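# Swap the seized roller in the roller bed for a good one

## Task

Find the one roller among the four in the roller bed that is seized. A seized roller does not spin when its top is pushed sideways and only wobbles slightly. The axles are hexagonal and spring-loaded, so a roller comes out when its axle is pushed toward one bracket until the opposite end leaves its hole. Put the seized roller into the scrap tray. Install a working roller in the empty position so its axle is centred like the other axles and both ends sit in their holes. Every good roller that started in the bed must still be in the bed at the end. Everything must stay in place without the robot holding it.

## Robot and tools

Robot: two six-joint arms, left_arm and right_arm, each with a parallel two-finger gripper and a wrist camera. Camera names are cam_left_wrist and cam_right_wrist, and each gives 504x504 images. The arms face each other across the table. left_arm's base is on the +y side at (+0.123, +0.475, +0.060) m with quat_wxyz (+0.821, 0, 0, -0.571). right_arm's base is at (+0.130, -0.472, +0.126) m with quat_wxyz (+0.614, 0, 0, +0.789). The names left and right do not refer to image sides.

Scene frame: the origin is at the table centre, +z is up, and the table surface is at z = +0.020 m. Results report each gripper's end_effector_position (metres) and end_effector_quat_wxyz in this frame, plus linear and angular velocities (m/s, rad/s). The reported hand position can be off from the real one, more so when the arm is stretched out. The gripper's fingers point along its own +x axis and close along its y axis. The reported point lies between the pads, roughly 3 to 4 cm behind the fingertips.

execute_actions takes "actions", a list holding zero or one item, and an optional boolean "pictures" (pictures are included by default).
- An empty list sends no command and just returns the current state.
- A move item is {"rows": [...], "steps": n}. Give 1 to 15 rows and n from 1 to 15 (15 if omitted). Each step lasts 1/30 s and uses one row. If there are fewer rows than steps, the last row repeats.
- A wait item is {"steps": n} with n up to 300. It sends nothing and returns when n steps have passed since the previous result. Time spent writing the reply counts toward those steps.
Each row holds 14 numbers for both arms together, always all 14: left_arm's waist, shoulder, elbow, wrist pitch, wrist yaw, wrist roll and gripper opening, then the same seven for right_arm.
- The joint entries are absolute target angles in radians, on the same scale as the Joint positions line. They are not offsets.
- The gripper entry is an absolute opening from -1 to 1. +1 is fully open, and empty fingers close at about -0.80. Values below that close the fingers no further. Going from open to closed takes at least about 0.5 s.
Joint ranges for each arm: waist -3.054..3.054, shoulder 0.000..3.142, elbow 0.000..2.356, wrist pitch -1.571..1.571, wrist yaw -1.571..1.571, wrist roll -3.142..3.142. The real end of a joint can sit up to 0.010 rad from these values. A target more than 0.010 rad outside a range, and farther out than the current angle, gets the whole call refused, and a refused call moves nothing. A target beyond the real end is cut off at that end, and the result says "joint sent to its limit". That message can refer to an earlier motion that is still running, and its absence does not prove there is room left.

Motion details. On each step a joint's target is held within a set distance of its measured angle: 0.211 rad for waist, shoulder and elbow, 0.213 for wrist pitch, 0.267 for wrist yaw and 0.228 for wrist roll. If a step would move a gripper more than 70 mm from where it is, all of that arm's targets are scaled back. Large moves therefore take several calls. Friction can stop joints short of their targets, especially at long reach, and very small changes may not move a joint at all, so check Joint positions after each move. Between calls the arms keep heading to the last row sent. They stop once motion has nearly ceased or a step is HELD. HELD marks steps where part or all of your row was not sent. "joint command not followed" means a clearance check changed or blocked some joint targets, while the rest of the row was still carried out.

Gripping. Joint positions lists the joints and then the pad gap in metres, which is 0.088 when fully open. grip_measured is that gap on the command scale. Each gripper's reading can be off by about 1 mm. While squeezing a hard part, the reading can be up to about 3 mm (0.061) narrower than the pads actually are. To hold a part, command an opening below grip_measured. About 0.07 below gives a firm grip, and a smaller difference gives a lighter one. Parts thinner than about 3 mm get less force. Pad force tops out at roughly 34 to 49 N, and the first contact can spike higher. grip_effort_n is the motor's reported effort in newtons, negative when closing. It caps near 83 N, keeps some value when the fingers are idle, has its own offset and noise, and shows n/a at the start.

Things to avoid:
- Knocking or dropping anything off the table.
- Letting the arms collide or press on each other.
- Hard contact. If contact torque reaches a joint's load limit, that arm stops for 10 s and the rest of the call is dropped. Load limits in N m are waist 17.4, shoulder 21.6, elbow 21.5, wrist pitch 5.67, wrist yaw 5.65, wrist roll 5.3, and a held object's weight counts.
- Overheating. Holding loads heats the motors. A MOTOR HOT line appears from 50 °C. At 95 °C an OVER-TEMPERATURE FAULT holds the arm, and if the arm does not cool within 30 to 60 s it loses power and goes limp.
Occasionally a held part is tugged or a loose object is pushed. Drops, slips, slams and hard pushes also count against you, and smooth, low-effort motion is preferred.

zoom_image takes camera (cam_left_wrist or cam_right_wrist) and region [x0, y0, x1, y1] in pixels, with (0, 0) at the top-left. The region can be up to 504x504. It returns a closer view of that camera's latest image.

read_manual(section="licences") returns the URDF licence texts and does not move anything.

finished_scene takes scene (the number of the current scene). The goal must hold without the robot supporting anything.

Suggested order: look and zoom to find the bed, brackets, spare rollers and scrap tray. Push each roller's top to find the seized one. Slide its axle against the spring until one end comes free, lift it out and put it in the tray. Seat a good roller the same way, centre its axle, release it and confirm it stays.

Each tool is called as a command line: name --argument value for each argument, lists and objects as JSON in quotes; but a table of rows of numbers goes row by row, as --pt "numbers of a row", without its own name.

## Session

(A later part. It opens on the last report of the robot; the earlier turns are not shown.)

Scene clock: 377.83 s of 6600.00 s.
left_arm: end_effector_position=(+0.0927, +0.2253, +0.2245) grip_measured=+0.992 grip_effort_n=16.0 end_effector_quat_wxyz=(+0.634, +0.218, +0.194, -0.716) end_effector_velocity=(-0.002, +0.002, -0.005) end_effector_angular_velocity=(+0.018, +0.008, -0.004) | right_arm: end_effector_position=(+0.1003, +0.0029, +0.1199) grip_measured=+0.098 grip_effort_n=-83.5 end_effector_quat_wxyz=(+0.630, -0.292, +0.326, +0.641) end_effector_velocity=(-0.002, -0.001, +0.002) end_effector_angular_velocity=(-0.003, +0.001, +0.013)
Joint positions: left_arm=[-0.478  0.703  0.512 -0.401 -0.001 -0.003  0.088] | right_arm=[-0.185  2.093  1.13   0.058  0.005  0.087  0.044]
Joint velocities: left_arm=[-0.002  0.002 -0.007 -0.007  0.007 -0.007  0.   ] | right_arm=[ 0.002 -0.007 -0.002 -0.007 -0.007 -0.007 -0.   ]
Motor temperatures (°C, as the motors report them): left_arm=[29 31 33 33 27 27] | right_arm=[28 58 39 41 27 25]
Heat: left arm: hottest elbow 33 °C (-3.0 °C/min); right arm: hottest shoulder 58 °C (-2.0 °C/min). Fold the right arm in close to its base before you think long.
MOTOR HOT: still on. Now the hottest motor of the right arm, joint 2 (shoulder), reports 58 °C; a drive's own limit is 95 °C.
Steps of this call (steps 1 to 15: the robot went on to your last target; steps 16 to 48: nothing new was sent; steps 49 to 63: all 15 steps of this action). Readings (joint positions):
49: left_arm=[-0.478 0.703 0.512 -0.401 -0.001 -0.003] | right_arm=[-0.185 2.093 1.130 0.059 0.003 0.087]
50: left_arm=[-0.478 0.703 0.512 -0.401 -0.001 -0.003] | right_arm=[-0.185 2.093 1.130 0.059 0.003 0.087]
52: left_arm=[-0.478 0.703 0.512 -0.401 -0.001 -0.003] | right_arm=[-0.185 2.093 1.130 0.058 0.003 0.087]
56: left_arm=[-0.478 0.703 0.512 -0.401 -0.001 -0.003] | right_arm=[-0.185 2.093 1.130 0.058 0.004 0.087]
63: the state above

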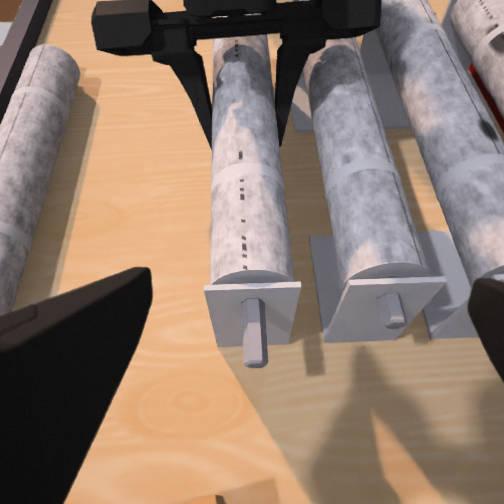

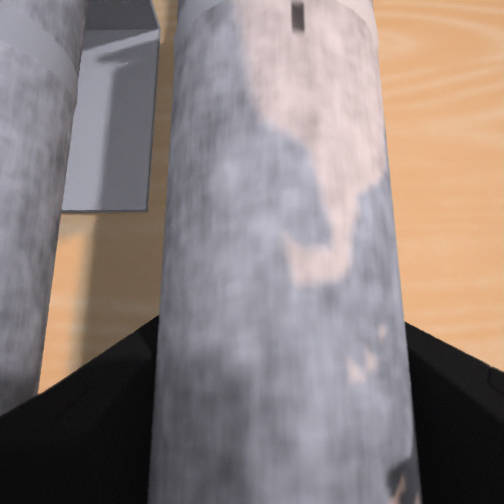

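execute_actions --actions '[{"rows":[[-0.48,0.7,0.5,-0.4,0,0,1,-0.18,2.07,1.17,0.03,0,0.08,-0.03],[-0.48,0.7,0.5,-0.4,0,0,1,-0.18,2.07,1.195,-0.01,0,0.08,-0.03],[-0.48,0.7,0.5,-0.4,0,0,1,-0.18,2.075,1.22,-0.05,0,0.08,-0.03],[-0.48,0.7,0.5,-0.4,0,0,1,-0.18,2.08,1.245,-0.09,0,0.08,-0.03],[-0.48,0.7,0.5,-0.4,0,0,1,-0.18,2.087,1.27,-0.13,0,0.08,-0.03],[-0.48,0.7,0.5,-0.4,0,0,1,-0.18,2.095,1.295,-0.17,0,0.075,-0.03],[-0.48,0.7,0.5,-0.4,0,0,1,-0.18,2.104,1.32,-0.21,0,0.075,-0.03],[-0.48,0.7,0.5,-0.4,0,0,1,-0.18,2.113,1.345,-0.25,0,0.075,-0.03],[-0.48,0.7,0.5,-0.4,0,0,1,-0.18,2.123,1.37,-0.285,0,0.07,-0.03]]}]'

execute_actions --actions '[{"rows":[[-0.48,0.7,0.5,-0.4,0,0,1,-0.18,2.133,1.37,-0.28,0,0.07,-0.03]]}]'

Scene clock: 384.40 s of 6600.00 s.
left_arm: end_effector_position=(+0.0927, +0.2253, +0.2243) grip_measured=+0.992 grip_effort_n=16.0 end_effector_quat_wxyz=(+0.634, +0.218, +0.194, -0.716) end_effector_velocity=(+0.000, +0.000, -0.001) end_effector_angular_velocity=(-0.001, +0.014, +0.016) | right_arm: end_effector_position=(+0.1001, +0.0047, +0.1240) grip_measured=+0.098 grip_effort_n=-83.5 end_effector_quat_wxyz=(+0.602, -0.352, +0.374, +0.611) end_effector_velocity=(+0.002, +0.004, +0.003) end_effector_angular_velocity=(-0.061, -0.001, +0.003)
Joint positions: left_arm=[-0.478  0.703  0.511 -0.401 -0.001 -0.003  0.088] | right_arm=[-0.185  2.138  1.33  -0.271  0.005  0.077  0.044]
Joint velocities: left_arm=[-0.002 -0.002 -0.007  0.007 -0.007 -0.022 -0.   ] | right_arm=[-0.007  0.032  0.095 -0.125 -0.007 -0.007 -0.   ]
Motor temperatures (°C, as the motors report them): left_arm=[29 31 33 33 27 27] | right_arm=[28 56 39 40 27 25]
Heat: left arm: hottest elbow 33 °C (-3.0 °C/min); right arm: hottest shoulder 56 °C (-4.1 °C/min). Fold the right arm in close to its base before you think long.
MOTOR HOT: still on. Now the hottest motor of the right arm, joint 2 (shoulder), reports 56 °C; a drive's own limit is 95 °C.
Steps of this call (steps 1 to 15: the robot went on to your last target; steps 16 to 90: nothing new was sent; then 3.07 s passed at rest; steps 91 to 105: all 15 steps of this action). Readings (joint positions):
91: left_arm=[-0.478 0.703 0.512 -0.401 -0.001 -0.003] | right_arm=[-0.185 2.093 1.131 0.055 0.005 0.087]
92: left_arm=[-0.478 0.703 0.512 -0.401 -0.001 -0.003] | right_arm=[-0.185 2.093 1.137 0.044 0.005 0.087]
94: left_arm=[-0.478 0.703 0.511 -0.401 -0.001 -0.003] | right_arm=[-0.185 2.094 1.165 -0.006 0.005 0.085]
98: left_arm=[-0.478 0.703 0.511 -0.401 -0.001 -0.003] | right_arm=[-0.185 2.113 1.246 -0.141 0.005 0.082]
105: the state above

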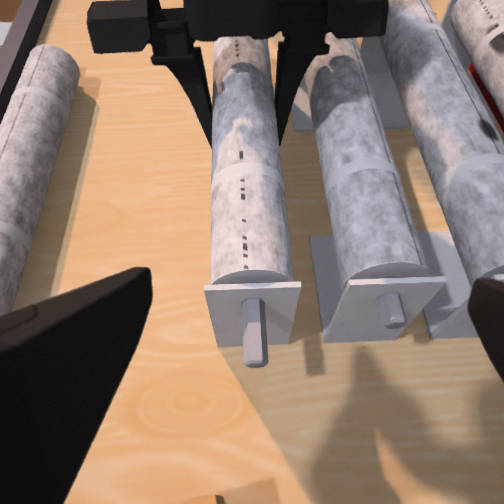

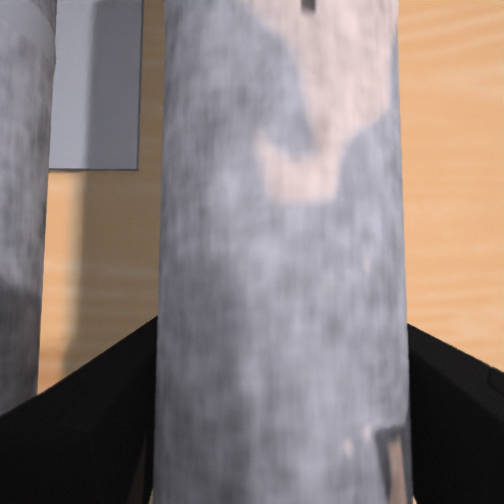

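Scene clock: 384.90 s of 6600.00 s.
left_arm: end_effector_position=(+0.0927, +0.2253, +0.2243) grip_measured=+0.992 grip_effort_n=15.6 end_effector_quat_wxyz=(+0.634, +0.218, +0.194, -0.716) end_effector_velocity=(-0.000, +0.003, -0.004) end_effector_angular_velocity=(+0.022, -0.001, +0.003) | right_arm: end_effector_position=(+0.1002, +0.0045, +0.1229) grip_measured=+0.098 grip_effort_n=-83.5 end_effector_quat_wxyz=(+0.601, -0.356, +0.377, +0.609) end_effector_velocity=(+0.000, -0.004, -0.002) end_effector_angular_velocity=(-0.013, +0.009, -0.006)
Joint positions: left_arm=[-0.478  0.703  0.511 -0.401 -0.001 -0.003  0.088] | right_arm=[-0.185  2.144  1.339 -0.284  0.005  0.077  0.044]
Joint velocities: left_arm=[-0.007 -0.002 -0.002 -0.022 -0.007 -0.007 -0.   ] | right_arm=[-0.002 -0.002 -0.007 -0.007 -0.007  0.007 -0.   ]
Motor temperatures (°C, as the motors report them): left_arm=[29 31 33 33 27 27] | right_arm=[28 56 39 40 27 25]
Heat: left arm: hottest elbow 33 °C (-3.0 °C/min); right arm: hottest shoulder 56 °C (-4.0 °C/min). Fold the right arm in close to its base before you think long.
MOTOR HOT: still on. Now the hottest motor of the right arm, joint 2 (shoulder), reports 56 °C; a drive's own limit is 95 °C.
Steps of this call (steps 1 to 15: all 15 steps of this action). Readings (joint positions):
1: left_arm=[-0.478 0.703 0.511 -0.401 -0.001 -0.003] | right_arm=[-0.185 2.140 1.333 -0.275 0.005 0.077]
2: left_arm=[-0.478 0.703 0.511 -0.401 -0.001 -0.003] | right_arm=[-0.185 2.141 1.335 -0.278 0.005 0.077]
4: left_arm=[-0.478 0.703 0.511 -0.401 -0.001 -0.003] | right_arm=[-0.185 2.142 1.337 -0.281 0.005 0.077]
8: left_arm=[-0.478 0.703 0.511 -0.401 -0.001 -0.003] | right_arm=[-0.185 2.143 1.339 -0.283 0.005 0.077]
15: the state above

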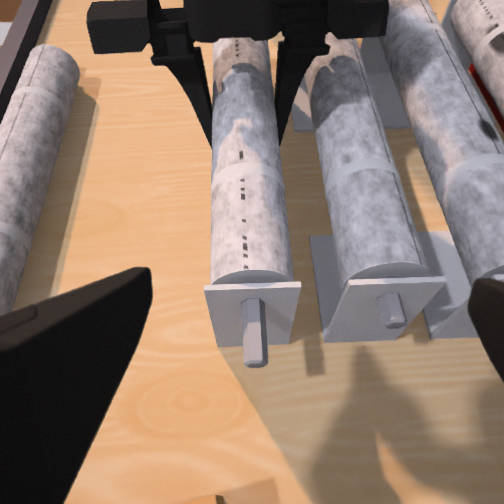

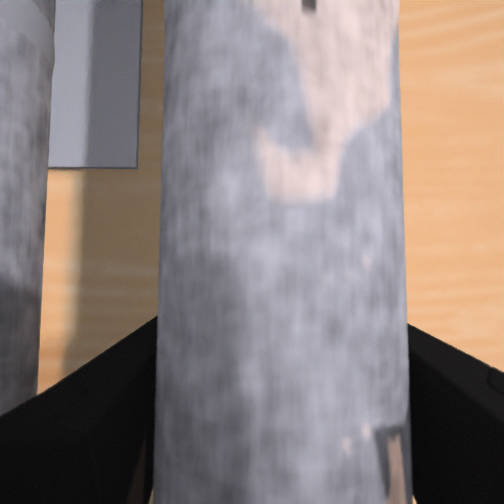

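execute_actions --actions '[{"rows":[[-0.48,0.7,0.5,-0.4,0,0,1,-0.197,2.1,1.37,-0.28,0,0.085,-0.03]]}]'

Scene clock: 387.27 s of 6600.00 s.
left_arm: end_effector_position=(+0.0927, +0.2253, +0.2243) grip_measured=+0.992 grip_effort_n=16.0 end_effector_quat_wxyz=(+0.634, +0.218, +0.194, -0.716) end_effector_velocity=(+0.002, +0.003, -0.004) end_effector_angular_velocity=(+0.024, +0.011, +0.021) | right_arm: end_effector_position=(+0.1004, +0.0049, +0.1239) grip_measured=+0.098 grip_effort_n=-83.5 end_effector_quat_wxyz=(+0.601, -0.352, +0.379, +0.610) end_effector_velocity=(+0.002, +0.002, +0.000) end_effector_angular_velocity=(+0.007, +0.010, -0.010)
Joint positions: left_arm=[-0.478  0.703  0.511 -0.401 -0.001 -0.003  0.088] | right_arm=[-0.187  2.142  1.339 -0.284 -0.002  0.08   0.044]
Joint velocities: left_arm=[ 0.002 -0.002 -0.002 -0.022 -0.007 -0.022 -0.   ] | right_arm=[-0.007  0.002  0.002  0.007 -0.007  0.007  0.   ]
Motor temperatures (°C, as the motors report them): left_arm=[29 31 33 33 27 27] | right_arm=[28 56 39 40 27 25]
Heat: left arm: hottest elbow 33 °C (-3.0 °C/min); right arm: hottest shoulder 56 °C (-4.0 °C/min). Fold the right arm in close to its base before you think long.
MOTOR HOT: still on. Now the hottest motor of the right arm, joint 2 (shoulder), reports 56 °C; a drive's own limit is 95 °C.
Steps of this call (steps 1 to 15: the robot went on to your last target; steps 16 to 56: nothing new was sent; steps 57 to 71: all 15 steps of this action). Readings (joint positions):
57: left_arm=[-0.478 0.703 0.511 -0.401 -0.001 -0.003] | right_arm=[-0.185 2.144 1.339 -0.284 0.004 0.077]
58: left_arm=[-0.478 0.703 0.511 -0.401 -0.001 -0.003] | right_arm=[-0.186 2.144 1.339 -0.284 0.002 0.077]
60: left_arm=[-0.478 0.703 0.511 -0.401 -0.001 -0.003] | right_arm=[-0.187 2.143 1.339 -0.284 -0.000 0.079]
64: left_arm=[-0.478 0.703 0.511 -0.401 -0.001 -0.003] | right_arm=[-0.187 2.142 1.339 -0.284 -0.002 0.080]
71: the state above

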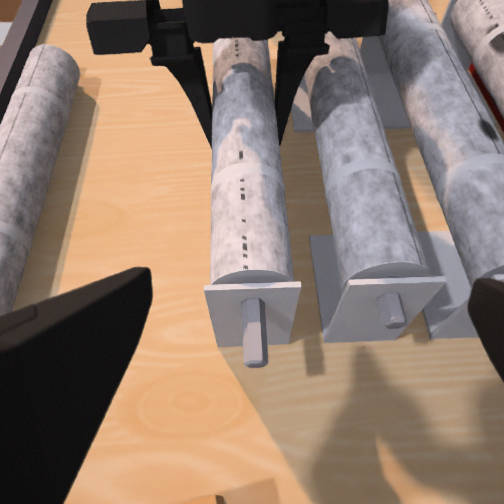

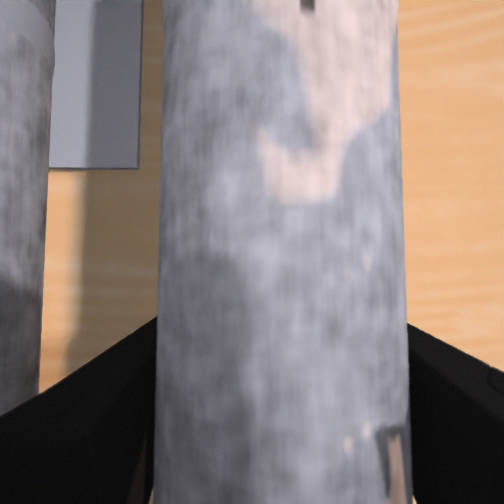

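execute_actions --actions '[{"rows":[[-0.48,0.7,0.5,-0.4,0,0,1,-0.184,2.14,1.35,-0.28,0,0.078,-0.03]],"steps":8}]' --pictures false

execute_actions --actions '[{"rows":[[-0.48,0.7,0.5,-0.4,0,0,1,-0.184,2.14,1.35,-0.28,0,0.078,0.07],[-0.48,0.7,0.5,-0.4,0,0,1,-0.184,2.14,1.35,-0.28,0,0.078,0.1],[-0.48,0.7,0.5,-0.4,0,0,1,-0.184,2.14,1.35,-0.28,0,0.078,0.13],[-0.48,0.7,0.5,-0.4,0,0,1,-0.184,2.14,1.35,-0.28,0,0.078,0.4]]}]'

execute_actions --actions '[{"rows":[[-0.48,0.7,0.5,-0.4,0,0,1,-0.184,2.05,1.3,-0.3,0,0.078,0.4],[-0.48,0.7,0.5,-0.4,0,0,1,-0.184,1.95,1.25,-0.35,0,0.078,0.4],[-0.48,0.7,0.5,-0.4,0,0,1,-0.184,1.7,1.1,-0.4,0,0.078,0.4]],"steps":10}]' --pictures false

execute_actions --actions '[{"rows":[[-0.48,0.7,0.5,-0.4,0,0,1,-0.17,1.3,0.8,-0.5,0,0,1]],"steps":10}]' --pictures false

execute_actions --actions '[{"rows":[[-0.48,0.7,0.5,-0.4,0,0,1,-0.15,0.8,0.3,-0.1,0,0,1]]}]'

Scene clock: 396.40 s of 6600.00 s.
left_arm: end_effector_position=(+0.0927, +0.2253, +0.2243) grip_measured=+0.992 grip_effort_n=16.0 end_effector_quat_wxyz=(+0.634, +0.218, +0.194, -0.716) end_effector_velocity=(+0.002, -0.000, +0.002) end_effector_angular_velocity=(-0.012, +0.003, +0.013) | right_arm: end_effector_position=(+0.1005, +0.0044, +0.1222) grip_measured=+0.098 grip_effort_n=-83.5 end_effector_quat_wxyz=(+0.600, -0.353, +0.380, +0.609) end_effector_velocity=(-0.000, +0.002, -0.001) end_effector_angular_velocity=(+0.012, +0.011, -0.006)
Joint positions: left_arm=[-0.478  0.703  0.511 -0.401 -0.001 -0.003  0.088] | right_arm=[-0.187  2.145  1.339 -0.284 -0.002  0.08   0.044]
Joint velocities: left_arm=[ 0.002 -0.007 -0.002  0.007 -0.007 -0.007 -0.   ] | right_arm=[-0.002  0.002 -0.007  0.022 -0.007  0.007 -0.   ]
Motor temperatures (°C, as the motors report them): left_arm=[29 31 33 34 27 27] | right_arm=[28 59 39 39 27 25]
Heat: left arm: hottest wrist pitch 34 °C (-2.0 °C/min); right arm: hottest shoulder 59 °C (-5.1 °C/min). Fold the right arm in close to its base before you think long.
MOTOR HOT: still on. Now the hottest motor of the right arm, joint 2 (shoulder), reports 59 °C; a drive's own limit is 95 °C.
Steps of this call (steps 1 to 15: the robot went on to your last target; steps 16 to 90: nothing new was sent; then 5.87 s passed at rest; steps 91 to 98: all 8 steps of this action). Readings (joint positions):
91: left_arm=[-0.478 0.703 0.511 -0.401 -0.001 -0.003] | right_arm=[-0.187 2.142 1.339 -0.284 -0.002 0.080]
92: left_arm=[-0.478 0.703 0.511 -0.401 -0.001 -0.003] | right_arm=[-0.187 2.142 1.339 -0.284 -0.002 0.080]
94: left_arm=[-0.478 0.703 0.511 -0.401 -0.001 -0.003] | right_arm=[-0.187 2.144 1.339 -0.284 -0.002 0.080]
98: the state above

Scene clock: 396.90 s of 6600.00 s.
left_arm: end_effector_position=(+0.0927, +0.2253, +0.2243) grip_measured=+0.992 grip_effort_n=16.0 end_effector_quat_wxyz=(+0.634, +0.218, +0.194, -0.716) end_effector_velocity=(+0.000, -0.002, +0.004) end_effector_angular_velocity=(-0.010, +0.016, +0.016) | right_arm: end_effector_position=(+0.1002, +0.0058, +0.1233) grip_measured=+0.389 grip_effort_n=18.8 end_effector_quat_wxyz=(+0.601, -0.352, +0.378, +0.610) end_effector_velocity=(+0.002, -0.002, -0.000) end_effector_angular_velocity=(-0.005, -0.030, +0.012)
Joint positions: left_arm=[-0.478  0.703  0.511 -0.401 -0.001 -0.003  0.088] | right_arm=[-0.187  2.145  1.341 -0.28  -0.002  0.08   0.058]
Joint velocities: left_arm=[-0.002  0.002  0.007  0.007 -0.007 -0.022 -0.   ] | right_arm=[ 0.002 -0.002 -0.002 -0.007  0.022 -0.022  0.004]
Motor temperatures (°C, as the motors report them): left_arm=[29 31 33 34 27 27] | right_arm=[28 58 39 39 27 25]
Heat: left arm: hottest wrist pitch 34 °C (-2.0 °C/min); right arm: hottest shoulder 58 °C (-6.0 °C/min). Fold the right arm in close to its base before you think long.
MOTOR HOT: still on. Now the hottest motor of the right arm, joint 2 (shoulder), reports 58 °C; a drive's own limit is 95 °C.
Steps of this call (steps 1 to 15: all 15 steps of this action). Readings (joint positions):
1: left_arm=[-0.478 0.703 0.511 -0.401 -0.001 -0.003] | right_arm=[-0.187 2.145 1.339 -0.284 -0.002 0.080]
2: left_arm=[-0.478 0.703 0.511 -0.401 -0.001 -0.003] | right_arm=[-0.187 2.145 1.339 -0.284 -0.002 0.080]
4: left_arm=[-0.478 0.703 0.511 -0.401 -0.001 -0.003] | right_arm=[-0.187 2.146 1.339 -0.284 -0.002 0.080]
8: left_arm=[-0.478 0.703 0.511 -0.401 -0.001 -0.003] | right_arm=[-0.187 2.145 1.341 -0.280 -0.002 0.080]
15: the state above

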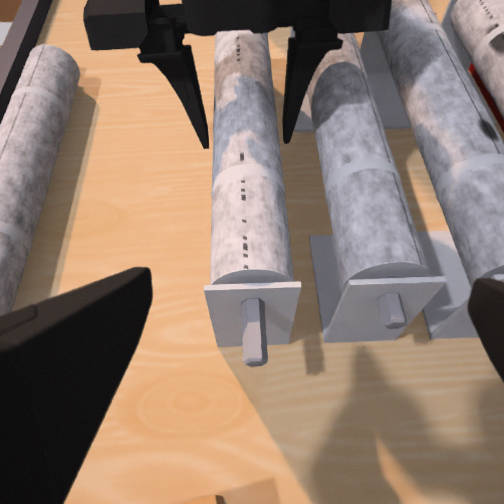

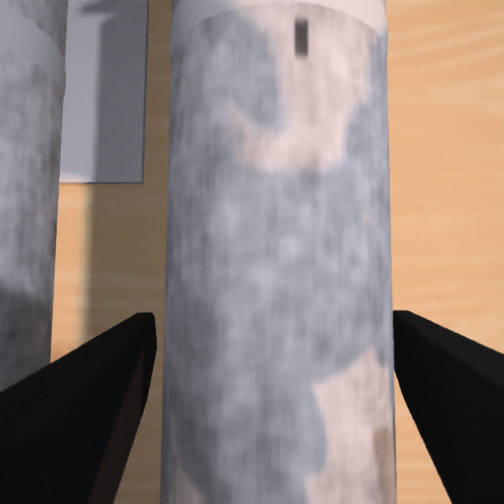

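Scene clock: 397.23 s of 6600.00 s.
left_arm: end_effector_position=(+0.0927, +0.2253, +0.2243) grip_measured=+0.992 grip_effort_n=16.0 end_effector_quat_wxyz=(+0.634, +0.218, +0.194, -0.716) end_effector_velocity=(+0.000, -0.001, +0.003) end_effector_angular_velocity=(-0.012, +0.003, +0.008) | right_arm: end_effector_position=(+0.1042, -0.0575, +0.2017) grip_measured=+0.396 grip_effort_n=18.8 end_effector_quat_wxyz=(+0.609, -0.336, +0.364, +0.620) end_effector_velocity=(+0.001, +0.025, +0.341) end_effector_angular_velocity=(+0.866, +0.036, +0.013)
Joint positions: left_arm=[-0.478  0.703  0.511 -0.401 -0.001 -0.003  0.088] | right_arm=[-0.187  1.768  1.125 -0.391 -0.002  0.08   0.058]
Joint velocities: left_arm=[-0.002 -0.002  0.002  0.007 -0.007 -0.007 -0.   ] | right_arm=[-0.002 -0.862 -0.002  0.007  0.007 -0.022  0.   ]
Motor temperatures (°C, as the motors report them): left_arm=[29 31 33 34 27 27] | right_arm=[28 58 39 39 27 25]
Heat: left arm: hottest wrist pitch 34 °C (-2.0 °C/min); right arm: hottest shoulder 58 °C (-6.1 °C/min). Fold the right arm in close to its base before you think long.
MOTOR HOT: still on. Now the hottest motor of the right arm, joint 2 (shoulder), reports 58 °C; a drive's own limit is 95 °C.
Steps of this call (steps 1 to 10: all 10 steps of this action). Readings (joint positions):
1: left_arm=[-0.478 0.703 0.511 -0.401 -0.001 -0.003] | right_arm=[-0.187 2.138 1.339 -0.280 -0.002 0.080]
2: left_arm=[-0.478 0.703 0.511 -0.401 -0.001 -0.003] | right_arm=[-0.187 2.117 1.327 -0.289 -0.002 0.080]
4: left_arm=[-0.478 0.703 0.511 -0.401 -0.001 -0.003] | right_arm=[-0.187 2.031 1.243 -0.339 -0.002 0.080]
8: left_arm=[-0.478 0.703 0.511 -0.401 -0.001 -0.003] | right_arm=[-0.187 1.838 1.134 -0.389 -0.002 0.080]
10: the state above

Scene clock: 397.57 s of 6600.00 s.
left_arm: end_effector_position=(+0.0927, +0.2253, +0.2243) grip_measured=+0.992 grip_effort_n=15.6 end_effector_quat_wxyz=(+0.634, +0.218, +0.194, -0.716) end_effector_velocity=(+0.001, +0.001, -0.002) end_effector_angular_velocity=(+0.008, +0.001, +0.008) | right_arm: end_effector_position=(+0.1061, -0.1542, +0.2316) grip_measured=+0.959 grip_effort_n=18.8 end_effector_quat_wxyz=(+0.595, -0.355, +0.333, +0.640) end_effector_velocity=(-0.002, -0.007, +0.151) end_effector_angular_velocity=(+0.524, +0.031, +0.053)
Joint positions: left_arm=[-0.478  0.703  0.511 -0.401 -0.001 -0.003  0.088] | right_arm=[-0.174  1.347  0.827 -0.497 -0.001  0.006  0.086]
Joint velocities: left_arm=[-0.002 -0.002 -0.002 -0.007 -0.007 -0.007  0.   ] | right_arm=[-0.002 -0.54  -0.037  0.022 -0.022 -0.051  0.012]
Motor temperatures (°C, as the motors report them): left_arm=[29 31 33 34 27 27] | right_arm=[28 58 39 39 27 25]
Heat: left arm: hottest wrist pitch 34 °C (-2.0 °C/min); right arm: hottest shoulder 58 °C (-6.1 °C/min). Fold the right arm in close to its base before you think long.
MOTOR HOT: still on. Now the hottest motor of the right arm, joint 2 (shoulder), reports 58 °C; a drive's own limit is 95 °C.
Steps of this call (steps 1 to 10: all 10 steps of this action). Readings (joint positions):
1: left_arm=[-0.478 0.703 0.511 -0.401 -0.001 -0.003] | right_arm=[-0.187 1.729 1.109 -0.388 -0.001 0.070]
2: left_arm=[-0.478 0.703 0.511 -0.401 -0.001 -0.003] | right_arm=[-0.185 1.680 1.074 -0.408 -0.001 0.052]
4: left_arm=[-0.478 0.703 0.511 -0.401 -0.001 -0.003] | right_arm=[-0.179 1.569 0.974 -0.466 -0.001 0.028]
8: left_arm=[-0.478 0.703 0.511 -0.401 -0.001 -0.003] | right_arm=[-0.174 1.396 0.837 -0.499 -0.001 0.010]
10: the state above

Scene clock: 398.07 s of 6600.00 s.
left_arm: end_effector_position=(+0.0927, +0.2253, +0.2243) grip_measured=+0.992 grip_effort_n=15.6 end_effector_quat_wxyz=(+0.634, +0.218, +0.194, -0.716) end_effector_velocity=(-0.001, -0.000, +0.001) end_effector_angular_velocity=(-0.007, +0.003, +0.003) | right_arm: end_effector_position=(+0.1051, -0.2106, +0.2329) grip_measured=+0.985 grip_effort_n=18.8 end_effector_quat_wxyz=(+0.642, -0.221, +0.202, +0.706) end_effector_velocity=(+0.002, -0.007, +0.014) end_effector_angular_velocity=(+0.136, -0.009, +0.004)
Joint positions: left_arm=[-0.478  0.703  0.511 -0.401 -0.001 -0.003  0.088] | right_arm=[-0.154  0.819  0.321 -0.11  -0.     0.003  0.087]
Joint velocities: left_arm=[-0.007 -0.002 -0.002  0.007 -0.007 -0.007 -0.   ] | right_arm=[-0.002 -0.149 -0.081  0.066  0.007 -0.022 -0.   ]
Motor temperatures (°C, as the motors report them): left_arm=[29 31 33 34 27 27] | right_arm=[28 58 39 39 27 25]
Heat: left arm: hottest wrist pitch 34 °C (-2.0 °C/min); right arm: hottest shoulder 58 °C (-6.0 °C/min). Fold the right arm in close to its base before you think long.
MOTOR HOT: still on. Now the hottest motor of the right arm, joint 2 (shoulder), reports 58 °C; a drive's own limit is 95 °C.
Steps of this call (steps 1 to 15: all 15 steps of this action). Readings (joint positions):
1: left_arm=[-0.478 0.703 0.511 -0.401 -0.001 -0.003] | right_arm=[-0.173 1.316 0.808 -0.465 -0.001 0.006]
2: left_arm=[-0.478 0.703 0.511 -0.401 -0.001 -0.003] | right_arm=[-0.169 1.270 0.761 -0.397 -0.000 0.005]
4: left_arm=[-0.478 0.703 0.511 -0.401 -0.001 -0.003] | right_arm=[-0.160 1.161 0.659 -0.305 -0.000 0.003]
8: left_arm=[-0.478 0.703 0.511 -0.401 -0.001 -0.003] | right_arm=[-0.155 0.952 0.465 -0.155 -0.000 0.003]
15: the state above

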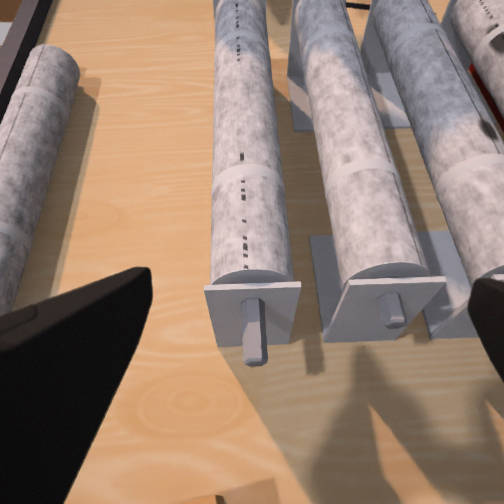

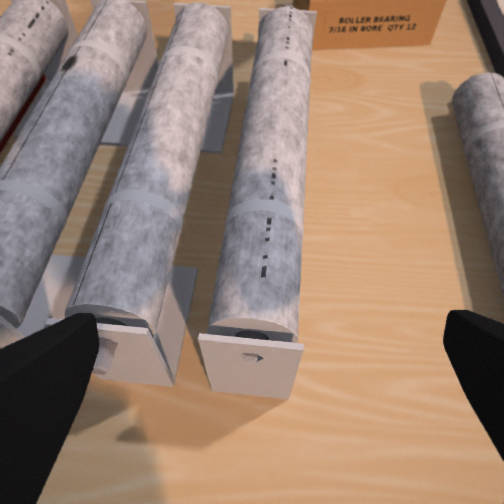

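zoom_image --camera "cam_right_wrist" --region '[190,300,320,410]'

Region (190, 300, 320, 410) of cam_right_wrist's 504x504 image, scaled by 3.877, with more detail than that image has; it fills the top 426 rows of this view, and the rest is white.

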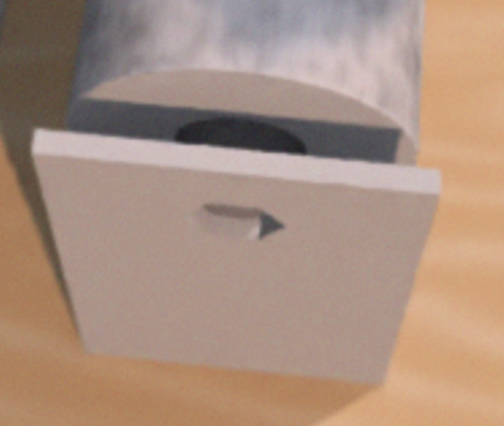

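execute_actions --actions '[{"rows":[[-0.48,0.7,0.5,-0.4,0,0,1,-0.168,1.3,0.75,-0.45,0,0.09,0.45]],"steps":12}]' --pictures false

execute_actions --actions '[{"rows":[[-0.48,0.7,0.5,-0.4,0,0,1,-0.17,1.69,0.965,-0.364,0,0.09,0.45]],"steps":13}]' --pictures false

execute_actions --actions '[{"rows":[[-0.48,0.7,0.5,-0.4,0,0,1,-0.17,1.74,0.92,-0.28,0,0.09,0.45],[-0.48,0.7,0.5,-0.4,0,0,1,-0.17,1.79,0.88,-0.19,0,0.09,0.45],[-0.48,0.7,0.5,-0.4,0,0,1,-0.17,1.84,0.84,-0.1,0,0.09,0.45]]}]'

execute_actions --actions '[{"rows":[[-0.48,0.7,0.5,-0.4,0,0,1,-0.17,1.84,0.84,-0.1,0,0.09,-0.03]],"steps":10}]' --pictures false

execute_actions --actions '[{"rows":[[-0.48,0.7,0.5,-0.4,0,0,1,-0.17,1.815,0.86,-0.11,0,0.09,-0.03]]}]'

Scene clock: 412.50 s of 6600.00 s.
left_arm: end_effector_position=(+0.0927, +0.2253, +0.2243) grip_measured=+0.992 grip_effort_n=16.0 end_effector_quat_wxyz=(+0.634, +0.218, +0.194, -0.716) end_effector_velocity=(-0.002, +0.001, -0.001) end_effector_angular_velocity=(+0.010, +0.021, +0.004) | right_arm: end_effector_position=(+0.1045, -0.1712, +0.2221) grip_measured=+0.465 grip_effort_n=-14.7 end_effector_quat_wxyz=(+0.610, -0.323, +0.348, +0.634) end_effector_velocity=(+0.000, +0.009, -0.042) end_effector_angular_velocity=(-0.256, -0.012, -0.009)
Joint positions: left_arm=[-0.478  0.703  0.511 -0.401 -0.001 -0.003  0.088] | right_arm=[-0.164  1.269  0.718 -0.436 -0.     0.085  0.062]
Joint velocities: left_arm=[-0.002  0.002  0.002 -0.007  0.007 -0.022 -0.   ] | right_arm=[-0.007  0.261  0.129 -0.125 -0.007  0.007 -0.006]
Motor temperatures (°C, as the motors report them): left_arm=[29 30 33 35 27 27] | right_arm=[28 51 37 38 27 25]
Heat: left arm: hottest wrist pitch 35 °C (+1.0 °C/min); right arm: hottest shoulder 51 °C (-12.0 °C/min). Fold the right arm in close to its base before you think long.
MOTOR HOT: still on. Now the hottest motor of the right arm, joint 2 (shoulder), reports 51 °C; a drive's own limit is 95 °C.
Steps of this call (steps 1 to 30: the robot went on to your last target; steps 31 to 90: nothing new was sent; then 11.03 s passed at rest; steps 91 to 102: all 12 steps of this action). Readings (joint positions):
91: left_arm=[-0.478 0.703 0.511 -0.401 -0.001 -0.003] | right_arm=[-0.154 0.826 0.331 -0.136 -0.000 0.013]
92: left_arm=[-0.478 0.703 0.511 -0.401 -0.001 -0.003] | right_arm=[-0.156 0.875 0.376 -0.198 -0.000 0.034]
94: left_arm=[-0.478 0.703 0.511 -0.401 -0.001 -0.003] | right_arm=[-0.160 0.987 0.472 -0.300 -0.000 0.060]
98: left_arm=[-0.478 0.703 0.511 -0.401 -0.001 -0.003] | right_arm=[-0.163 1.186 0.652 -0.403 -0.000 0.080]
102: the state above

Scene clock: 412.93 s of 6600.00 s.
left_arm: end_effector_position=(+0.0927, +0.2253, +0.2243) grip_measured=+0.992 grip_effort_n=16.0 end_effector_quat_wxyz=(+0.634, +0.218, +0.194, -0.716) end_effector_velocity=(+0.004, +0.001, -0.002) end_effector_angular_velocity=(+0.007, -0.007, +0.025) | right_arm: end_effector_position=(+0.0994, -0.1031, +0.1780) grip_measured=+0.453 grip_effort_n=-14.7 end_effector_quat_wxyz=(+0.593, -0.359, +0.381, +0.611) end_effector_velocity=(-0.003, +0.010, -0.000) end_effector_angular_velocity=(+0.035, +0.019, +0.014)
Joint positions: left_arm=[-0.478  0.703  0.511 -0.401 -0.001 -0.003  0.088] | right_arm=[-0.166  1.681  0.949 -0.369 -0.     0.087  0.061]
Joint velocities: left_arm=[ 0.002 -0.002 -0.002 -0.007 -0.022 -0.007  0.   ] | right_arm=[-0.002  0.017  0.002  0.051 -0.022 -0.007 -0.   ]
Motor temperatures (°C, as the motors report them): left_arm=[29 30 33 35 27 27] | right_arm=[28 51 37 38 27 25]
Heat: left arm: hottest wrist pitch 35 °C (+1.0 °C/min); right arm: hottest shoulder 51 °C (-12.2 °C/min). Fold the right arm in close to its base before you think long.
MOTOR HOT: still on. Now the hottest motor of the right arm, joint 2 (shoulder), reports 51 °C; a drive's own limit is 95 °C.
Steps of this call (steps 1 to 13: all 13 steps of this action). Readings (joint positions):
1: left_arm=[-0.478 0.703 0.511 -0.401 -0.001 -0.003] | right_arm=[-0.164 1.295 0.736 -0.442 -0.000 0.086]
2: left_arm=[-0.478 0.703 0.511 -0.401 -0.001 -0.003] | right_arm=[-0.164 1.341 0.773 -0.432 -0.000 0.086]
4: left_arm=[-0.478 0.703 0.511 -0.401 -0.001 -0.003] | right_arm=[-0.166 1.454 0.866 -0.382 -0.000 0.087]
8: left_arm=[-0.478 0.703 0.511 -0.401 -0.001 -0.003] | right_arm=[-0.166 1.614 0.949 -0.365 -0.000 0.087]
13: the state above

Scene clock: 413.43 s of 6600.00 s.
left_arm: end_effector_position=(+0.0927, +0.2253, +0.2243) grip_measured=+0.992 grip_effort_n=16.0 end_effector_quat_wxyz=(+0.634, +0.218, +0.194, -0.716) end_effector_velocity=(+0.002, +0.001, -0.003) end_effector_angular_velocity=(+0.011, -0.008, +0.015) | right_arm: end_effector_position=(+0.0993, -0.1000, +0.1173) grip_measured=+0.453 grip_effort_n=-14.7 end_effector_quat_wxyz=(+0.594, -0.358, +0.380, +0.612) end_effector_velocity=(-0.000, -0.002, -0.001) end_effector_angular_velocity=(-0.008, +0.003, +0.007)
Joint positions: left_arm=[-0.478  0.703  0.511 -0.401 -0.001 -0.003  0.088] | right_arm=[-0.166  1.838  0.845 -0.104 -0.     0.087  0.061]
Joint velocities: left_arm=[-0.007  0.002 -0.002 -0.007 -0.022 -0.007 -0.   ] | right_arm=[-0.002 -0.002 -0.002 -0.007 -0.007 -0.007 -0.   ]
Motor temperatures (°C, as the motors report them): left_arm=[29 30 33 35 27 27] | right_arm=[28 50 37 38 27 25]
Heat: left arm: hottest wrist pitch 35 °C (+1.0 °C/min); right arm: hottest shoulder 50 °C (-13.1 °C/min). Fold the right arm in close to its base before you think long.
MOTOR HOT: still on. Now the hottest motor of the right arm, joint 2 (shoulder), reports 50 °C; a drive's own limit is 95 °C.
Steps of this call (steps 1 to 15: all 15 steps of this action). Readings (joint positions):
1: left_arm=[-0.478 0.703 0.511 -0.401 -0.001 -0.003] | right_arm=[-0.166 1.686 0.948 -0.358 -0.000 0.087]
2: left_arm=[-0.478 0.703 0.511 -0.401 -0.001 -0.003] | right_arm=[-0.166 1.698 0.942 -0.320 -0.000 0.087]
4: left_arm=[-0.478 0.703 0.511 -0.401 -0.001 -0.003] | right_arm=[-0.166 1.747 0.918 -0.211 -0.000 0.087]
8: left_arm=[-0.478 0.703 0.511 -0.401 -0.001 -0.003] | right_arm=[-0.166 1.827 0.856 -0.144 -0.000 0.087]
15: the state above

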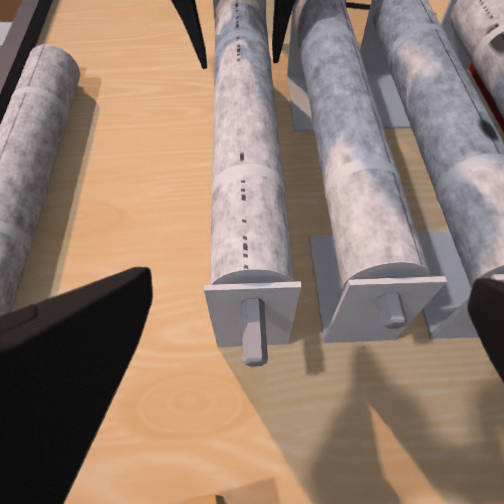

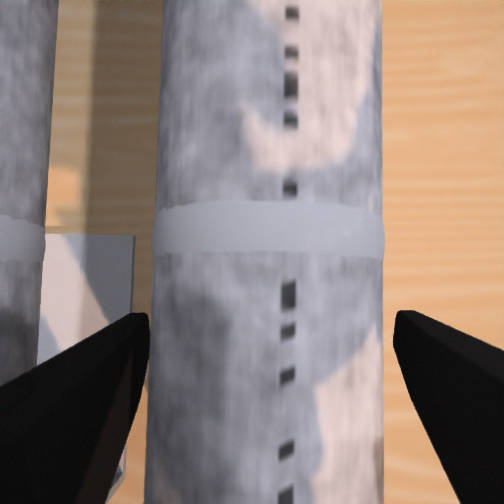

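Scene clock: 413.77 s of 6600.00 s.
left_arm: end_effector_position=(+0.0927, +0.2253, +0.2243) grip_measured=+0.992 grip_effort_n=16.0 end_effector_quat_wxyz=(+0.634, +0.218, +0.194, -0.716) end_effector_velocity=(+0.001, +0.001, +0.000) end_effector_angular_velocity=(+0.004, +0.014, +0.016) | right_arm: end_effector_position=(+0.0975, -0.1002, +0.1171) grip_measured=+0.127 grip_effort_n=-83.5 end_effector_quat_wxyz=(+0.592, -0.356, +0.383, +0.614) end_effector_velocity=(-0.000, -0.002, -0.001) end_effector_angular_velocity=(-0.008, +0.003, +0.007)
Joint positions: left_arm=[-0.478  0.703  0.511 -0.401 -0.001 -0.003  0.088] | right_arm=[-0.164  1.838  0.845 -0.104 -0.008  0.092  0.045]
Joint velocities: left_arm=[-0.002 -0.002  0.002 -0.007 -0.007 -0.022 -0.   ] | right_arm=[-0.002 -0.002 -0.002 -0.007 -0.007 -0.007 -0.   ]
Motor temperatures (°C, as the motors report them): left_arm=[29 30 33 35 27 27] | right_arm=[28 50 37 38 27 25]
Heat: left arm: hottest wrist pitch 35 °C (+1.0 °C/min); right arm: hottest shoulder 50 °C (-12.2 °C/min). Fold the right arm in close to its base before you think long.
MOTOR HOT: still on. Now the hottest motor of the right arm, joint 2 (shoulder), reports 50 °C; a drive's own limit is 95 °C.
Steps of this call (steps 1 to 10: all 10 steps of this action). Readings (joint positions):
1: left_arm=[-0.478 0.703 0.511 -0.401 -0.001 -0.003] | right_arm=[-0.166 1.838 0.845 -0.104 -0.000 0.087]
2: left_arm=[-0.478 0.703 0.511 -0.401 -0.001 -0.003] | right_arm=[-0.166 1.838 0.845 -0.104 -0.000 0.087]
4: left_arm=[-0.478 0.703 0.511 -0.401 -0.001 -0.003] | right_arm=[-0.164 1.838 0.845 -0.104 -0.008 0.089]
8: left_arm=[-0.478 0.703 0.511 -0.401 -0.001 -0.003] | right_arm=[-0.164 1.838 0.845 -0.104 -0.008 0.092]
10: the state above

Scene clock: 414.27 s of 6600.00 s.
left_arm: end_effector_position=(+0.0927, +0.2253, +0.2243) grip_measured=+0.992 grip_effort_n=16.0 end_effector_quat_wxyz=(+0.634, +0.218, +0.194, -0.716) end_effector_velocity=(+0.001, +0.001, -0.003) end_effector_angular_velocity=(+0.014, +0.013, +0.016) | right_arm: end_effector_position=(+0.0973, -0.1004, +0.1189) grip_measured=+0.127 grip_effort_n=-83.5 end_effector_quat_wxyz=(+0.592, -0.356, +0.383, +0.614) end_effector_velocity=(-0.000, -0.002, +0.001) end_effector_angular_velocity=(-0.004, +0.016, +0.009)
Joint positions: left_arm=[-0.478  0.703  0.511 -0.401 -0.001 -0.003  0.088] | right_arm=[-0.164  1.832  0.845 -0.11  -0.008  0.092  0.045]
Joint velocities: left_arm=[-0.002  0.002 -0.002 -0.007 -0.007 -0.022 -0.   ] | right_arm=[-0.007 -0.007 -0.002 -0.007 -0.022 -0.007 -0.   ]
Motor temperatures (°C, as the motors report them): left_arm=[29 30 33 35 27 27] | right_arm=[28 50 37 38 27 25]
Heat: left arm: hottest wrist pitch 35 °C (+1.0 °C/min); right arm: hottest shoulder 50 °C (-12.1 °C/min). Fold the right arm in close to its base before you think long.
MOTOR HOT: still on. Now the hottest motor of the right arm, joint 2 (shoulder), reports 50 °C; a drive's own limit is 95 °C.
Steps of this call (steps 1 to 15: all 15 steps of this action). Readings (joint positions):
1: left_arm=[-0.478 0.703 0.511 -0.401 -0.001 -0.003] | right_arm=[-0.164 1.837 0.845 -0.104 -0.008 0.092]
2: left_arm=[-0.478 0.703 0.511 -0.401 -0.001 -0.003] | right_arm=[-0.164 1.835 0.845 -0.104 -0.008 0.092]
4: left_arm=[-0.478 0.703 0.511 -0.401 -0.001 -0.003] | right_arm=[-0.164 1.835 0.845 -0.104 -0.008 0.092]
8: left_arm=[-0.478 0.703 0.511 -0.401 -0.001 -0.003] | right_arm=[-0.164 1.834 0.845 -0.108 -0.008 0.092]
15: the state above

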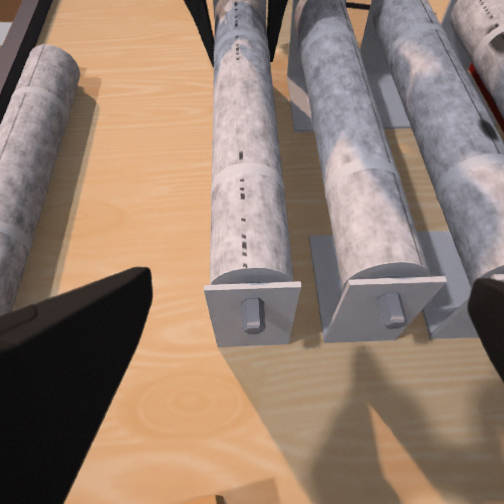

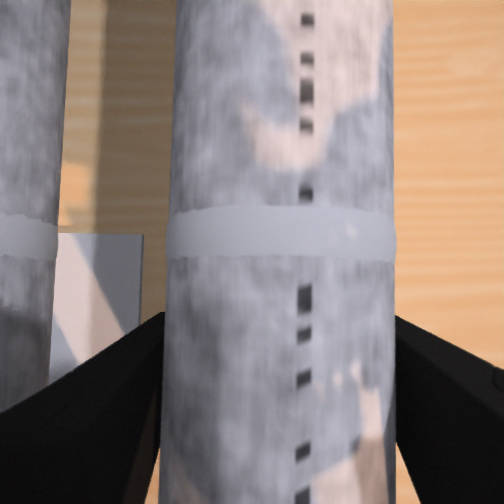

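Snapped in. Pull the tube back a little to centre, then release.

execute_actions --actions '[{"rows":[[-0.48,0.7,0.5,-0.4,0,0,1,-0.163,1.805,0.835,-0.125,0,0.09,-0.03]],"steps":10}]' --pictures false

execute_actions --actions '[{"rows":[[-0.48,0.7,0.5,-0.4,0,0,1,-0.163,1.82,0.835,-0.11,0,0.09,0.45]],"steps":8}]' --pictures false

execute_actions --actions '[{"rows":[[-0.48,0.7,0.5,-0.4,0,0,1,-0.163,1.45,0.8,-0.3,0,0.09,0.45]],"steps":12}]' --pictures false

execute_actions --actions '[{"rows":[[-0.52,0.7,0.5,-0.5,0,0,1,-0.05,0.9,0.5,-0.4,0,0,1]]}]'

Scene clock: 419.40 s of 6600.00 s.
left_arm: end_effector_position=(+0.0927, +0.2253, +0.2243) grip_measured=+0.992 grip_effort_n=16.0 end_effector_quat_wxyz=(+0.634, +0.218, +0.194, -0.716) end_effector_velocity=(-0.001, +0.001, +0.001) end_effector_angular_velocity=(-0.001, +0.014, +0.011) | right_arm: end_effector_position=(+0.0973, -0.1027, +0.1192) grip_measured=+0.127 grip_effort_n=-83.5 end_effector_quat_wxyz=(+0.591, -0.359, +0.384, +0.612) end_effector_velocity=(+0.002, -0.002, -0.001) end_effector_angular_velocity=(-0.008, +0.003, +0.003)
Joint positions: left_arm=[-0.478  0.703  0.511 -0.401 -0.001 -0.003  0.088] | right_arm=[-0.163  1.827  0.844 -0.121 -0.007  0.092  0.045]
Joint velocities: left_arm=[-0.007 -0.007  0.002 -0.007 -0.007 -0.022 -0.   ] | right_arm=[-0.007 -0.002 -0.002 -0.007 -0.007 -0.007 -0.   ]
Motor temperatures (°C, as the motors report them): left_arm=[29 30 34 35 27 27] | right_arm=[28 50 37 38 27 25]
Heat: left arm: hottest wrist pitch 35 °C (+2.0 °C/min); right arm: hottest shoulder 50 °C (-11.1 °C/min). Fold the right arm in close to its base before you think long.
MOTOR HOT: still on. Now the hottest motor of the right arm, joint 2 (shoulder), reports 50 °C; a drive's own limit is 95 °C.
Steps of this call (steps 1 to 15: the robot went on to your last target; steps 16 to 90: nothing new was sent; then 1.80 s passed at rest; steps 91 to 100: all 10 steps of this action). Readings (joint positions):
91: left_arm=[-0.478 0.703 0.511 -0.401 -0.001 -0.003] | right_arm=[-0.164 1.831 0.845 -0.111 -0.008 0.092]
92: left_arm=[-0.478 0.703 0.511 -0.401 -0.001 -0.003] | right_arm=[-0.164 1.830 0.845 -0.113 -0.008 0.092]
94: left_arm=[-0.478 0.703 0.511 -0.401 -0.001 -0.003] | right_arm=[-0.163 1.829 0.845 -0.118 -0.007 0.092]
98: left_arm=[-0.478 0.703 0.511 -0.401 -0.001 -0.003] | right_arm=[-0.163 1.827 0.844 -0.121 -0.007 0.092]
100: the state above

Scene clock: 419.67 s of 6600.00 s.
left_arm: end_effector_position=(+0.0927, +0.2253, +0.2243) grip_measured=+0.992 grip_effort_n=15.6 end_effector_quat_wxyz=(+0.634, +0.218, +0.194, -0.716) end_effector_velocity=(+0.001, +0.004, -0.005) end_effector_angular_velocity=(+0.022, -0.001, +0.008) | right_arm: end_effector_position=(+0.0978, -0.1014, +0.1199) grip_measured=+0.407 grip_effort_n=19.3 end_effector_quat_wxyz=(+0.593, -0.357, +0.381, +0.613) end_effector_velocity=(-0.002, -0.003, -0.002) end_effector_angular_velocity=(-0.012, +0.002, +0.012)
Joint positions: left_arm=[-0.478  0.703  0.511 -0.401 -0.001 -0.003  0.088] | right_arm=[-0.163  1.826  0.843 -0.114 -0.002  0.092  0.059]
Joint velocities: left_arm=[-0.002 -0.007 -0.007 -0.022 -0.007 -0.007 -0.   ] | right_arm=[ 0.002  0.002 -0.002 -0.007 -0.007 -0.007  0.018]
Motor temperatures (°C, as the motors report them): left_arm=[29 30 34 35 27 27] | right_arm=[28 50 37 37 27 25]
Heat: left arm: hottest wrist pitch 35 °C (+2.0 °C/min); right arm: hottest shoulder 50 °C (-11.0 °C/min). Fold the right arm in close to its base before you think long.
MOTOR HOT: still on. Now the hottest motor of the right arm, joint 2 (shoulder), reports 50 °C; a drive's own limit is 95 °C.
Steps of this call (steps 1 to 8: all 8 steps of this action). Readings (joint positions):
1: left_arm=[-0.478 0.703 0.511 -0.401 -0.001 -0.003] | right_arm=[-0.163 1.827 0.844 -0.120 -0.006 0.092]
2: left_arm=[-0.478 0.703 0.511 -0.401 -0.001 -0.003] | right_arm=[-0.163 1.827 0.844 -0.120 -0.004 0.092]
4: left_arm=[-0.478 0.703 0.511 -0.401 -0.001 -0.003] | right_arm=[-0.163 1.826 0.843 -0.117 -0.002 0.092]
8: the state above

Scene clock: 420.07 s of 6600.00 s.
left_arm: end_effector_position=(+0.0927, +0.2253, +0.2243) grip_measured=+0.992 grip_effort_n=16.0 end_effector_quat_wxyz=(+0.634, +0.218, +0.194, -0.716) end_effector_velocity=(+0.004, +0.001, -0.001) end_effector_angular_velocity=(+0.002, -0.006, +0.025) | right_arm: end_effector_position=(+0.0998, -0.1242, +0.2119) grip_measured=+0.446 grip_effort_n=18.8 end_effector_quat_wxyz=(+0.615, -0.309, +0.340, +0.641) end_effector_velocity=(+0.001, -0.016, -0.012) end_effector_angular_velocity=(-0.085, -0.006, +0.008)
Joint positions: left_arm=[-0.478  0.703  0.511 -0.401 -0.001 -0.003  0.088] | right_arm=[-0.163  1.464  0.808 -0.296 -0.002  0.092  0.061]
Joint velocities: left_arm=[ 0.002 -0.007 -0.002 -0.007 -0.022 -0.007  0.   ] | right_arm=[-0.002 -0.002 -0.007 -0.081 -0.007 -0.007  0.   ]
Motor temperatures (°C, as the motors report them): left_arm=[29 30 34 35 27 27] | right_arm=[28 50 37 37 27 25]
Heat: left arm: hottest wrist pitch 35 °C (+2.0 °C/min); right arm: hottest shoulder 50 °C (-11.1 °C/min). Fold the right arm in close to its base before you think long.
MOTOR HOT: still on. Now the hottest motor of the right arm, joint 2 (shoulder), reports 50 °C; a drive's own limit is 95 °C.
Steps of this call (steps 1 to 12: all 12 steps of this action). Readings (joint positions):
1: left_arm=[-0.478 0.703 0.511 -0.401 -0.001 -0.003] | right_arm=[-0.163 1.807 0.841 -0.131 -0.002 0.092]
2: left_arm=[-0.478 0.703 0.511 -0.401 -0.001 -0.003] | right_arm=[-0.163 1.771 0.833 -0.186 -0.002 0.092]
4: left_arm=[-0.478 0.703 0.511 -0.401 -0.001 -0.003] | right_arm=[-0.163 1.669 0.808 -0.249 -0.002 0.092]
8: left_arm=[-0.478 0.703 0.511 -0.401 -0.001 -0.003] | right_arm=[-0.163 1.501 0.807 -0.275 -0.002 0.092]
12: the state above

Scene clock: 420.57 s of 6600.00 s.
left_arm: end_effector_position=(+0.0850, +0.2398, +0.2063) grip_measured=+0.992 grip_effort_n=15.6 end_effector_quat_wxyz=(+0.610, +0.257, +0.220, -0.716) end_effector_velocity=(+0.002, +0.004, -0.007) end_effector_angular_velocity=(+0.031, -0.004, +0.013) | right_arm: end_effector_position=(+0.0795, -0.2159, +0.2423) grip_measured=+0.981 grip_effort_n=18.8 end_effector_quat_wxyz=(+0.585, -0.299, +0.248, +0.712) end_effector_velocity=(+0.003, -0.024, -0.007) end_effector_angular_velocity=(-0.010, -0.013, +0.012)
Joint positions: left_arm=[-0.517  0.701  0.507 -0.497 -0.002 -0.003  0.088] | right_arm=[-0.055  0.919  0.517 -0.397 -0.002  0.004  0.087]
Joint velocities: left_arm=[ 0.002  0.002 -0.007 -0.022 -0.007 -0.007 -0.   ] | right_arm=[ 0.012 -0.115 -0.061 -0.066  0.007 -0.007  0.002]
Motor temperatures (°C, as the motors report them): left_arm=[29 30 34 35 27 27] | right_arm=[28 50 37 37 27 25]
Heat: left arm: hottest wrist pitch 35 °C (+2.0 °C/min); right arm: hottest shoulder 50 °C (-11.0 °C/min). Fold the right arm in close to its base before you think long.
MOTOR HOT: still on. Now the hottest motor of the right arm, joint 2 (shoulder), reports 50 °C; a drive's own limit is 95 °C.
Steps of this call (steps 1 to 15: all 15 steps of this action). Readings (joint positions):
1: left_arm=[-0.481 0.703 0.511 -0.410 -0.002 -0.003] | right_arm=[-0.160 1.450 0.793 -0.297 0.001 0.084]
2: left_arm=[-0.491 0.702 0.511 -0.433 -0.002 -0.003] | right_arm=[-0.142 1.415 0.759 -0.312 0.005 0.064]
4: left_arm=[-0.506 0.701 0.509 -0.471 -0.002 -0.003] | right_arm=[-0.096 1.309 0.663 -0.361 -0.000 0.035]
8: left_arm=[-0.515 0.701 0.507 -0.488 -0.002 -0.003] | right_arm=[-0.060 1.111 0.533 -0.398 -0.002 0.011]
15: the state above

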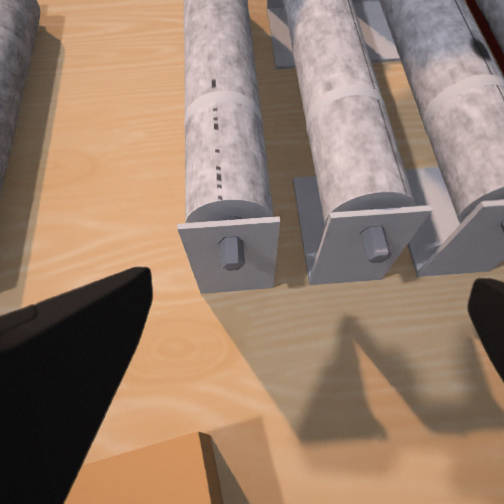

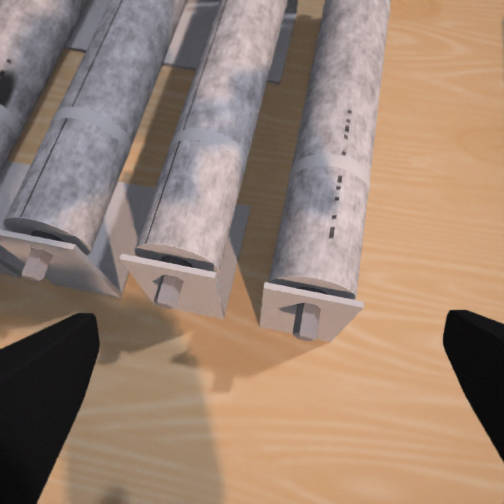

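finished_scene --scene 1

The scene is finished: the task was done.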